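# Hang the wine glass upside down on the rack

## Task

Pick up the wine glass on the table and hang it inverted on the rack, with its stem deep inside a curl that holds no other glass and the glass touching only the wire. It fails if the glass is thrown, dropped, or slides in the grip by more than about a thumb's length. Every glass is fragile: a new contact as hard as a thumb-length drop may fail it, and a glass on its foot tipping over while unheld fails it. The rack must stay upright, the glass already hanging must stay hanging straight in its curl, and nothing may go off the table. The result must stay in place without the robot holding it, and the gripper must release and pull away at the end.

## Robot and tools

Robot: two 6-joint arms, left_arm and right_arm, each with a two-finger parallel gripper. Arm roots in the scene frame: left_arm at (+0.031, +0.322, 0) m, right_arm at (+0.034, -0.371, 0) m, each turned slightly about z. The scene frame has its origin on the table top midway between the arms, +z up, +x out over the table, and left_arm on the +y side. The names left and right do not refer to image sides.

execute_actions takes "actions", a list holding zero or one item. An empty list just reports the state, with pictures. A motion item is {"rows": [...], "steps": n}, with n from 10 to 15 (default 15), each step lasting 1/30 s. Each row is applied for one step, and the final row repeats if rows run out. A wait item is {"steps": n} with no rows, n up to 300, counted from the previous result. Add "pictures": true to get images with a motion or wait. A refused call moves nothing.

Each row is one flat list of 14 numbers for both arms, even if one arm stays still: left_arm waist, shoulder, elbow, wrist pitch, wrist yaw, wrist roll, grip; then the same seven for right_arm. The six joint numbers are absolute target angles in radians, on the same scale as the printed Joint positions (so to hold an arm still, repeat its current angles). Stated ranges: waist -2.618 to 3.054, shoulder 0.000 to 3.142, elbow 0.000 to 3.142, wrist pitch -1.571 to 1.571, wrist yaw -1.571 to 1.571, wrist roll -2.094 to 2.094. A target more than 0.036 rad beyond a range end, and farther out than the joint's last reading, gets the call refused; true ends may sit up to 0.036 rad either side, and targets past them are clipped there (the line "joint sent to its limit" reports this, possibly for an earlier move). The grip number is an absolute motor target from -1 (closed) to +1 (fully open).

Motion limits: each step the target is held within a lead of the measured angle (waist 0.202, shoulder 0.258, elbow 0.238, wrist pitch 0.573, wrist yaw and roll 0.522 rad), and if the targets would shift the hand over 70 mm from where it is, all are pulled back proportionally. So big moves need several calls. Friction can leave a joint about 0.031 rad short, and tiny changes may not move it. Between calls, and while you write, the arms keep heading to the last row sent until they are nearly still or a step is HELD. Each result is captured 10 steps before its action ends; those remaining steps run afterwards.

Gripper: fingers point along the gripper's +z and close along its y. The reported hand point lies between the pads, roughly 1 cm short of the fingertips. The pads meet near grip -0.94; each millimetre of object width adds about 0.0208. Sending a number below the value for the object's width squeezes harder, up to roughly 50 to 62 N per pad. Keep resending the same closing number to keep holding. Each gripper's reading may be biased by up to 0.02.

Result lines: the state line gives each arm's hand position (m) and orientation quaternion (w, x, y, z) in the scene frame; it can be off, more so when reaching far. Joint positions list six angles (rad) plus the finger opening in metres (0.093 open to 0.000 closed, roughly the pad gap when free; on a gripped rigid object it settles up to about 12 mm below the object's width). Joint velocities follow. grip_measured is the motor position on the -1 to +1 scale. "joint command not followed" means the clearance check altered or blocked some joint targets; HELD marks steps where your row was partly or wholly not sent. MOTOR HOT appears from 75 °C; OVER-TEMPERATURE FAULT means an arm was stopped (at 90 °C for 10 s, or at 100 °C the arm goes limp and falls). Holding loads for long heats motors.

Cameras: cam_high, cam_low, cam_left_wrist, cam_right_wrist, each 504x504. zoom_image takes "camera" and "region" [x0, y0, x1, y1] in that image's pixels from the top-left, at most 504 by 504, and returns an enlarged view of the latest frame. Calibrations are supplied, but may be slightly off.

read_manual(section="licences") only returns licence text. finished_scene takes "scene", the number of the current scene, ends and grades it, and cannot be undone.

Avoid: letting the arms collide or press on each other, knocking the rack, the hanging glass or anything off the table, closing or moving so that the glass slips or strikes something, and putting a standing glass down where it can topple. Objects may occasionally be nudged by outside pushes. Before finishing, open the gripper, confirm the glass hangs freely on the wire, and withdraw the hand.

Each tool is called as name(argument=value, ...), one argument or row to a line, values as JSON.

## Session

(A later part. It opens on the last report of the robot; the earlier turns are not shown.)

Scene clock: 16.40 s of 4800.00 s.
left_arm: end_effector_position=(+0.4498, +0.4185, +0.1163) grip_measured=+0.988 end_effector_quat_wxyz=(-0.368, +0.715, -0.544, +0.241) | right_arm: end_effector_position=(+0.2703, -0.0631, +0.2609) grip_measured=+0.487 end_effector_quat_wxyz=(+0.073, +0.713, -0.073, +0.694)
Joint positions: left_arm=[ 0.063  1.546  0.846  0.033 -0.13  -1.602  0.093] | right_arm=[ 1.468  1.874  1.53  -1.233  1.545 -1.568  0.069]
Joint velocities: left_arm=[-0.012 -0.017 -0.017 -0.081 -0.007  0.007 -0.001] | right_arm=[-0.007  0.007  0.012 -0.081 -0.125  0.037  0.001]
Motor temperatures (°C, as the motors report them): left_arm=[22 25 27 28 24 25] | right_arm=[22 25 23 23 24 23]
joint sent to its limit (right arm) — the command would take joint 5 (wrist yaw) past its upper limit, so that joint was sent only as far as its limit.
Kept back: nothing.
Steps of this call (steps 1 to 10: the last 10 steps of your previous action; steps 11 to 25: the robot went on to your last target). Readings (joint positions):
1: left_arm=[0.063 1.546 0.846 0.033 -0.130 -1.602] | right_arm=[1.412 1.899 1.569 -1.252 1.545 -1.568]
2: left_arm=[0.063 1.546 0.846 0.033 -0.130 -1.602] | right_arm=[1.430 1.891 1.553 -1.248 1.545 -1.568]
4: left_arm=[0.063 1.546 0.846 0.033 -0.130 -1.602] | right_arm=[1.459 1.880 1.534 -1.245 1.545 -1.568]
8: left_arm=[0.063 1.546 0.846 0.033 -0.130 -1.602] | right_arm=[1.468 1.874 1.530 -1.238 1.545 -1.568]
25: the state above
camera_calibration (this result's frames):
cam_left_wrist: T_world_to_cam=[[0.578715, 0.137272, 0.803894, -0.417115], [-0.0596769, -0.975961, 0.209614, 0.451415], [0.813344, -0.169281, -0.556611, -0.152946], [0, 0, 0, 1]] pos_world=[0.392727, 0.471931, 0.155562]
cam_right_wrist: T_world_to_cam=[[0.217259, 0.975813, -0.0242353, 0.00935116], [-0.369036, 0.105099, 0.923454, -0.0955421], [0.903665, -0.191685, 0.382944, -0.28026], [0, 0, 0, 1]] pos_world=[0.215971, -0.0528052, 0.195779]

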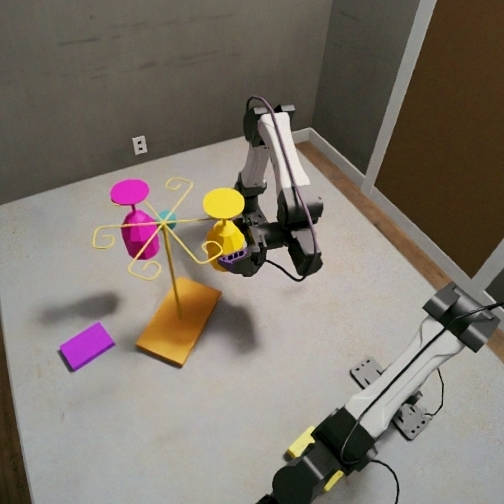

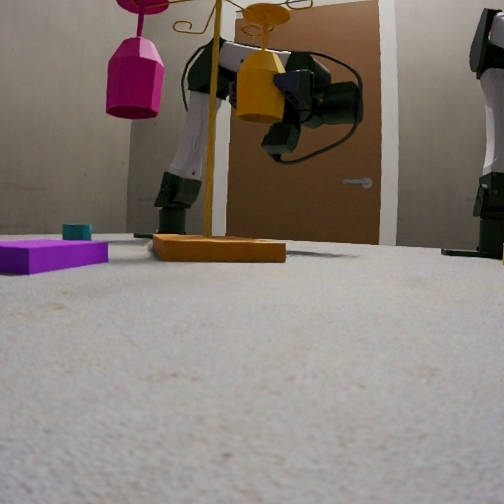

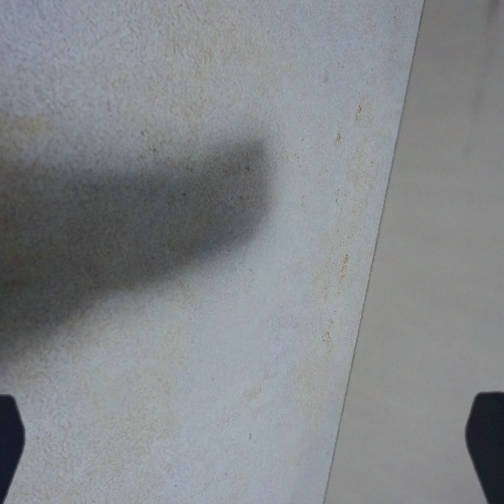

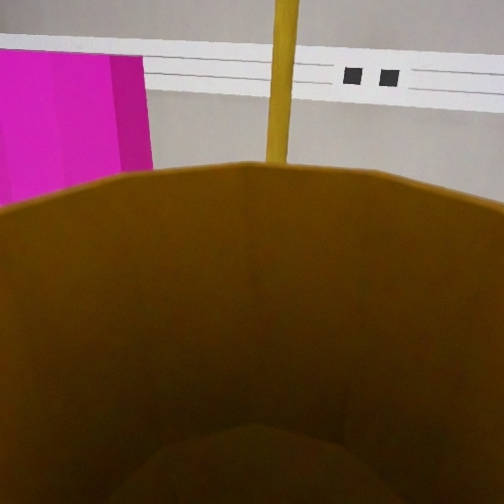

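Good. Retract 2 cm, shift inward, lower.

execute_actions(
  actions=[
    {"rows":[[0.063,1.546,0.846,0.033,-0.13,-1.602,1,1.48,1.82,1.48,-1.21,1.58,-1.57,0.2],[0.063,1.546,0.846,0.033,-0.13,-1.602,1,1.48,1.8,1.45,-1.2,1.58,-1.57,0.2],[0.063,1.546,0.846,0.033,-0.13,-1.602,1,1.48,1.77,1.41,-1.19,1.58,-1.57,0.2]]},
  ],
)

execute_actions(
  actions=[
    {"rows":[[0.063,1.546,0.846,0.033,-0.13,-1.602,1,1.445,1.83,1.39,-1.14,1.58,-1.57,0.2]]},
  ],
)

execute_actions(
  actions=[
    {"steps":25},
  ],
  pictures=true,
)

zoom_image(
  camera="cam_low",
  region=[190, 0, 310, 80],
)

Scene clock: 17.00 s of 4800.00 s.
left_arm: end_effector_position=(+0.4498, +0.4185, +0.1163) grip_measured=+0.988 end_effector_quat_wxyz=(-0.368, +0.715, -0.544, +0.241) | right_arm: end_effector_position=(+0.2653, -0.0805, +0.2587) grip_measured=+0.487 end_effector_quat_wxyz=(+0.074, +0.713, -0.069, +0.694)
Joint positions: left_arm=[ 0.063  1.546  0.846  0.033 -0.13  -1.602  0.093] | right_arm=[ 1.472  1.806  1.433 -1.21   1.545 -1.568  0.069]
Joint velocities: left_arm=[ 0.002 -0.012  0.007  0.007 -0.066 -0.007 -0.   ] | right_arm=[ 0.007 -0.349 -0.344 -0.051 -0.022  0.037  0.001]
Motor temperatures (°C, as the motors report them): left_arm=[22 25 27 28 24 25] | right_arm=[22 25 23 23 24 23]
joint sent to its limit (right arm) — the command would take joint 5 (wrist yaw) past its upper limit, so that joint was sent only as far as its limit.
Steps of this call (steps 1 to 13: the robot went on to your last target; steps 14 to 18: the first 5 steps of this action). Readings (joint positions):
14: left_arm=[0.063 1.546 0.846 0.033 -0.130 -1.602] | right_arm=[1.469 1.869 1.522 -1.226 1.545 -1.568]
15: left_arm=[0.063 1.546 0.846 0.033 -0.130 -1.602] | right_arm=[1.470 1.857 1.503 -1.219 1.545 -1.568]
17: left_arm=[0.063 1.546 0.846 0.033 -0.130 -1.602] | right_arm=[1.472 1.820 1.450 -1.210 1.545 -1.568]
18: the state above

Scene clock: 17.50 s of 4800.00 s.
left_arm: end_effector_position=(+0.4498, +0.4185, +0.1163) grip_measured=+0.988 end_effector_quat_wxyz=(-0.368, +0.715, -0.544, +0.241) | right_arm: end_effector_position=(+0.2713, -0.0838, +0.2495) grip_measured=+0.487 end_effector_quat_wxyz=(+0.079, +0.712, -0.078, +0.694)
Joint positions: left_arm=[ 0.063  1.546  0.846  0.033 -0.13  -1.602  0.093] | right_arm=[ 1.453  1.814  1.407 -1.169  1.546 -1.568  0.069]
Joint velocities: left_arm=[-0.017  0.007 -0.017 -0.007 -0.007 -0.022 -0.   ] | right_arm=[-0.061  0.154 -0.125  0.125 -0.037 -0.022 -0.001]
Motor temperatures (°C, as the motors report them): left_arm=[22 25 27 28 24 25] | right_arm=[22 25 23 23 24 23]
joint sent to its limit (right arm) — the command would take joint 5 (wrist yaw) past its upper limit, so that joint was sent only as far as its limit.
Steps of this call (steps 1 to 10: the last 10 steps of your previous action; steps 11 to 15: the first 5 steps of this action). Readings (joint positions):
11: left_arm=[0.063 1.546 0.846 0.033 -0.130 -1.602] | right_arm=[1.470 1.790 1.422 -1.196 1.546 -1.568]
12: left_arm=[0.063 1.546 0.846 0.033 -0.130 -1.602] | right_arm=[1.466 1.795 1.418 -1.186 1.546 -1.568]
14: left_arm=[0.063 1.546 0.846 0.033 -0.130 -1.602] | right_arm=[1.456 1.808 1.410 -1.173 1.546 -1.568]
15: the state above

Scene clock: 18.33 s of 4800.00 s.
left_arm: end_effector_position=(+0.4498, +0.4185, +0.1163) grip_measured=+0.988 end_effector_quat_wxyz=(-0.368, +0.715, -0.544, +0.241) | right_arm: end_effector_position=(+0.2724, -0.0825, +0.2448) grip_measured=+0.487 end_effector_quat_wxyz=(+0.079, +0.711, -0.079, +0.694)
Joint positions: left_arm=[ 0.063  1.546  0.846  0.033 -0.13  -1.602  0.093] | right_arm=[ 1.45   1.824  1.4   -1.152  1.546 -1.568  0.069]
Joint velocities: left_arm=[-0.002 -0.002  0.007 -0.007 -0.022  0.007 -0.001] | right_arm=[ 0.007 -0.017 -0.007  0.022  0.007  0.007 -0.001]
Motor temperatures (°C, as the motors report them): left_arm=[22 25 27 29 24 25] | right_arm=[22 26 23 23 24 23]
joint sent to its limit (right arm) — the command would take joint 5 (wrist yaw) past its upper limit, so that joint was sent only as far as its limit.
Kept back: nothing.
Steps of this call (steps 1 to 10: the last 10 steps of your previous action; steps 11 to 25: the robot went on to your last target). Readings (joint positions):
1: left_arm=[0.063 1.546 0.846 0.033 -0.130 -1.602] | right_arm=[1.451 1.819 1.403 -1.166 1.546 -1.568]
2: left_arm=[0.063 1.546 0.846 0.033 -0.130 -1.602] | right_arm=[1.450 1.823 1.402 -1.164 1.546 -1.568]
4: left_arm=[0.063 1.546 0.846 0.033 -0.130 -1.602] | right_arm=[1.450 1.824 1.400 -1.160 1.546 -1.568]
8: left_arm=[0.063 1.546 0.846 0.033 -0.130 -1.602] | right_arm=[1.450 1.824 1.400 -1.155 1.546 -1.568]
25: the state above
camera_calibration (this result's frames):
cam_left_wrist: T_world_to_cam=[[0.578715, 0.137272, 0.803894, -0.417115], [-0.0596769, -0.975961, 0.209614, 0.451415], [0.813344, -0.169281, -0.556611, -0.152946], [0, 0, 0, 1]] pos_world=[0.392727, 0.471931, 0.155562]
cam_right_wrist: T_world_to_cam=[[0.234737, 0.971757, -0.0242153, 0.0222879], [-0.368468, 0.112004, 0.922869, -0.0773787], [0.899517, -0.207709, 0.384353, -0.280212], [0, 0, 0, 1]] pos_world=[0.218312, -0.0711942, 0.17965]

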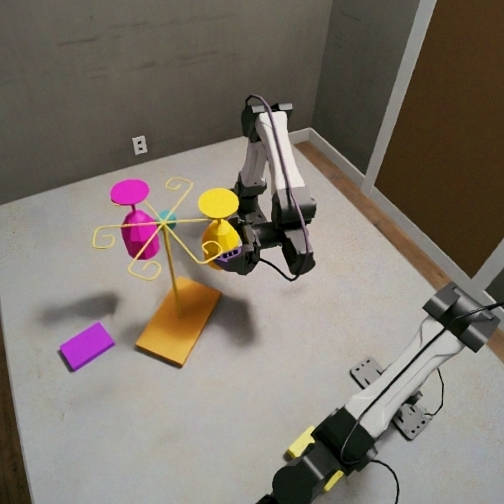

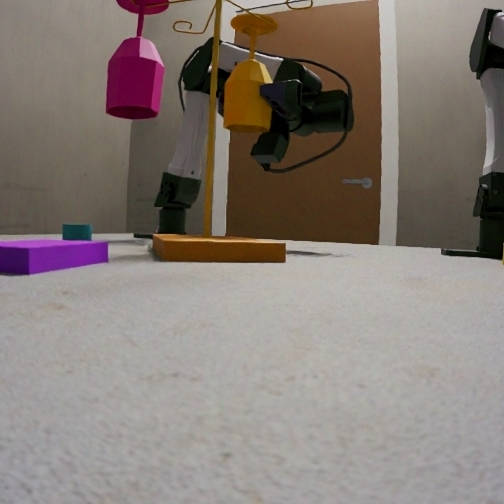

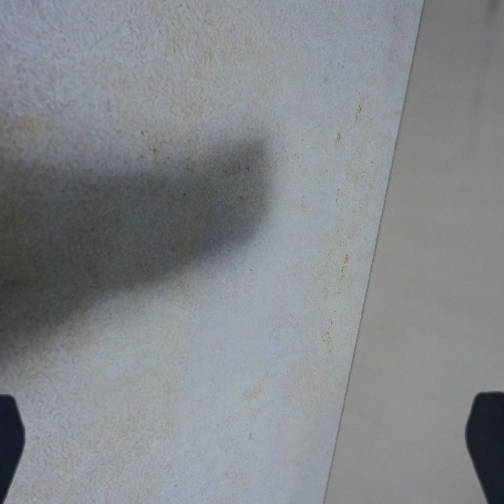

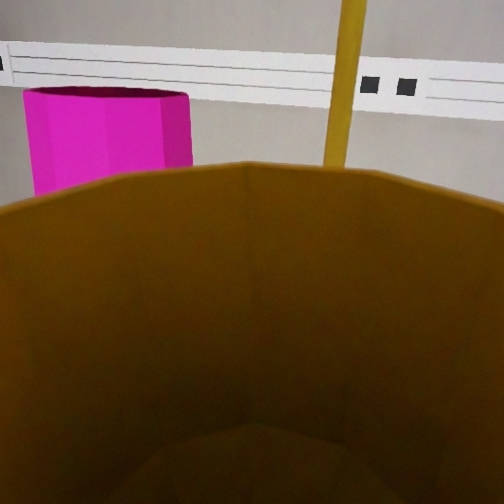

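Region (190, 0, 310, 80) of cam_low's 504x504 image, scaled by 4.200, with more detail than that image has.

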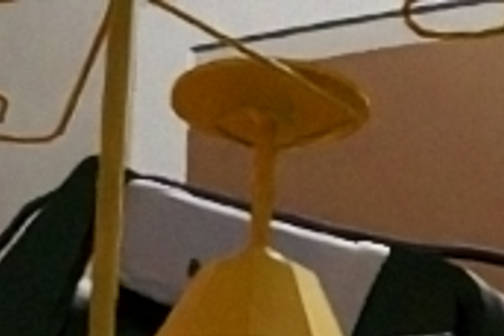

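execute_actions(
  actions=[
    {"rows":[[0.063,1.546,0.846,0.033,-0.13,-1.602,1,1.445,1.83,1.39,-1.14,1.58,-1.57,1]]},
  ],
)

execute_actions(
  actions=[
    {"rows":[[0.063,1.546,0.846,0.033,-0.13,-1.602,1,1.49,1.79,1.37,-1.14,1.58,-1.57,1],[0.063,1.546,0.846,0.033,-0.13,-1.602,1,1.52,1.77,1.345,-1.14,1.58,-1.57,1],[0.063,1.546,0.846,0.033,-0.13,-1.602,1,1.55,1.75,1.32,-1.13,1.58,-1.57,1],[0.063,1.546,0.846,0.033,-0.13,-1.602,1,1.58,1.73,1.295,-1.13,1.58,-1.57,1],[0.063,1.546,0.846,0.033,-0.13,-1.602,1,1.61,1.705,1.265,-1.12,1.58,-1.57,1],[0.063,1.546,0.846,0.033,-0.13,-1.602,1,1.64,1.68,1.235,-1.12,1.58,-1.57,1],[0.063,1.546,0.846,0.033,-0.13,-1.602,1,1.67,1.655,1.205,-1.11,1.58,-1.57,1],[0.063,1.546,0.846,0.033,-0.13,-1.602,1,1.72,1.62,1.16,-1.11,1.58,-1.57,1],[0.063,1.546,0.846,0.033,-0.13,-1.602,1,1.9,1.5,1.05,-1.11,1.58,-1.57,1]]},
  ],
)

execute_actions(
  actions=[
    {"steps":30},
  ],
)

finished_scene(
  scene=2,
)

Scene clock: 19.37 s of 4800.00 s.
left_arm: end_effector_position=(+0.4498, +0.4185, +0.1163) grip_measured=+0.988 end_effector_quat_wxyz=(-0.368, +0.715, -0.544, +0.241) | right_arm: end_effector_position=(+0.2724, -0.0825, +0.2450) grip_measured=+1.000 end_effector_quat_wxyz=(+0.079, +0.711, -0.079, +0.694)
Joint positions: left_arm=[ 0.063  1.546  0.846  0.033 -0.13  -1.602  0.093] | right_arm=[ 1.45   1.824  1.4   -1.152  1.547 -1.568  0.093]
Joint velocities: left_arm=[-0.002  0.007 -0.007 -0.095  0.081 -0.037 -0.002] | right_arm=[ 0.017 -0.007 -0.002 -0.037 -0.007  0.066  0.   ]
Motor temperatures (°C, as the motors report them): left_arm=[22 25 27 29 24 25] | right_arm=[22 26 23 23 24 23]
joint sent to its limit (right arm) — the command would take joint 5 (wrist yaw) past its upper limit, so that joint was sent only as far as its limit.
Steps of this call (steps 1 to 15: the robot went on to your last target; steps 16 to 26: nothing new was sent; steps 27 to 31: the first 5 steps of this action). Readings (joint positions):
27: left_arm=[0.063 1.546 0.846 0.033 -0.130 -1.602] | right_arm=[1.450 1.824 1.400 -1.152 1.546 -1.568]
28: left_arm=[0.063 1.546 0.846 0.033 -0.130 -1.602] | right_arm=[1.450 1.824 1.400 -1.152 1.547 -1.568]
30: left_arm=[0.063 1.546 0.846 0.033 -0.130 -1.602] | right_arm=[1.450 1.824 1.400 -1.152 1.547 -1.568]
31: the state above

Scene clock: 19.87 s of 4800.00 s.
left_arm: end_effector_position=(+0.4498, +0.4185, +0.1163) grip_measured=+0.988 end_effector_quat_wxyz=(-0.368, +0.715, -0.544, +0.241) | right_arm: end_effector_position=(+0.2423, -0.0776, +0.2440) grip_measured=+1.000 end_effector_quat_wxyz=(+0.049, +0.713, -0.043, +0.698)
Joint positions: left_arm=[ 0.063  1.546  0.846  0.033 -0.13  -1.602  0.093] | right_arm=[ 1.544  1.766  1.323 -1.139  1.55  -1.568  0.093]
Joint velocities: left_arm=[-0.002 -0.002  0.002  0.081 -0.066  0.007  0.   ] | right_arm=[ 0.979 -0.589 -0.764  0.007  0.066  0.022  0.   ]
Motor temperatures (°C, as the motors report them): left_arm=[22 25 28 29 24 25] | right_arm=[22 26 23 23 24 23]
joint sent to its limit (right arm) — the command would take joint 5 (wrist yaw) past its upper limit, so that joint was sent only as far as its limit.
Steps of this call (steps 1 to 10: the last 10 steps of your previous action; steps 11 to 15: the first 5 steps of this action). Readings (joint positions):
11: left_arm=[0.063 1.546 0.846 0.033 -0.130 -1.602] | right_arm=[1.454 1.822 1.398 -1.151 1.548 -1.568]
12: left_arm=[0.063 1.546 0.846 0.033 -0.130 -1.602] | right_arm=[1.464 1.816 1.388 -1.148 1.548 -1.568]
14: left_arm=[0.063 1.546 0.846 0.033 -0.130 -1.602] | right_arm=[1.511 1.787 1.348 -1.142 1.549 -1.568]
15: the state above

Scene clock: 20.87 s of 4800.00 s.
left_arm: end_effector_position=(+0.4498, +0.4185, +0.1163) grip_measured=+0.988 end_effector_quat_wxyz=(-0.368, +0.715, -0.544, +0.241) | right_arm: end_effector_position=(+0.1395, -0.0862, +0.2502) grip_measured=+1.000 end_effector_quat_wxyz=(-0.087, +0.709, +0.078, +0.696)
Joint positions: left_arm=[ 0.063  1.546  0.846  0.033 -0.13  -1.602  0.093] | right_arm=[ 1.908  1.51   1.071 -1.12   1.553 -1.568  0.093]
Joint velocities: left_arm=[ 0.022 -0.012  0.012 -0.081 -0.051  0.022 -0.   ] | right_arm=[ 0.002 -0.002 -0.007 -0.051  0.037 -0.022  0.   ]
Motor temperatures (°C, as the motors report them): left_arm=[22 25 28 29 24 25] | right_arm=[22 26 23 23 24 23]
joint sent to its limit (right arm) — the command would take joint 5 (wrist yaw) past its upper limit, so that joint was sent only as far as its limit.
Kept back: nothing.
Steps of this call (steps 1 to 10: the last 10 steps of your previous action; steps 11 to 30: the robot went on to your last target). Readings (joint positions):
1: left_arm=[0.063 1.546 0.846 0.033 -0.130 -1.602] | right_arm=[1.579 1.744 1.296 -1.135 1.550 -1.568]
2: left_arm=[0.063 1.546 0.846 0.033 -0.130 -1.602] | right_arm=[1.615 1.719 1.267 -1.132 1.550 -1.568]
4: left_arm=[0.063 1.546 0.846 0.033 -0.130 -1.602] | right_arm=[1.702 1.648 1.185 -1.112 1.553 -1.568]
8: left_arm=[0.063 1.546 0.846 0.033 -0.130 -1.602] | right_arm=[1.907 1.516 1.071 -1.120 1.553 -1.568]
30: the state above
All arms were judged still, so your last target was given up. Only a new action makes them travel on or press farther. Fingers that are still opening or closing keep moving.

The scene is finished: the task was done.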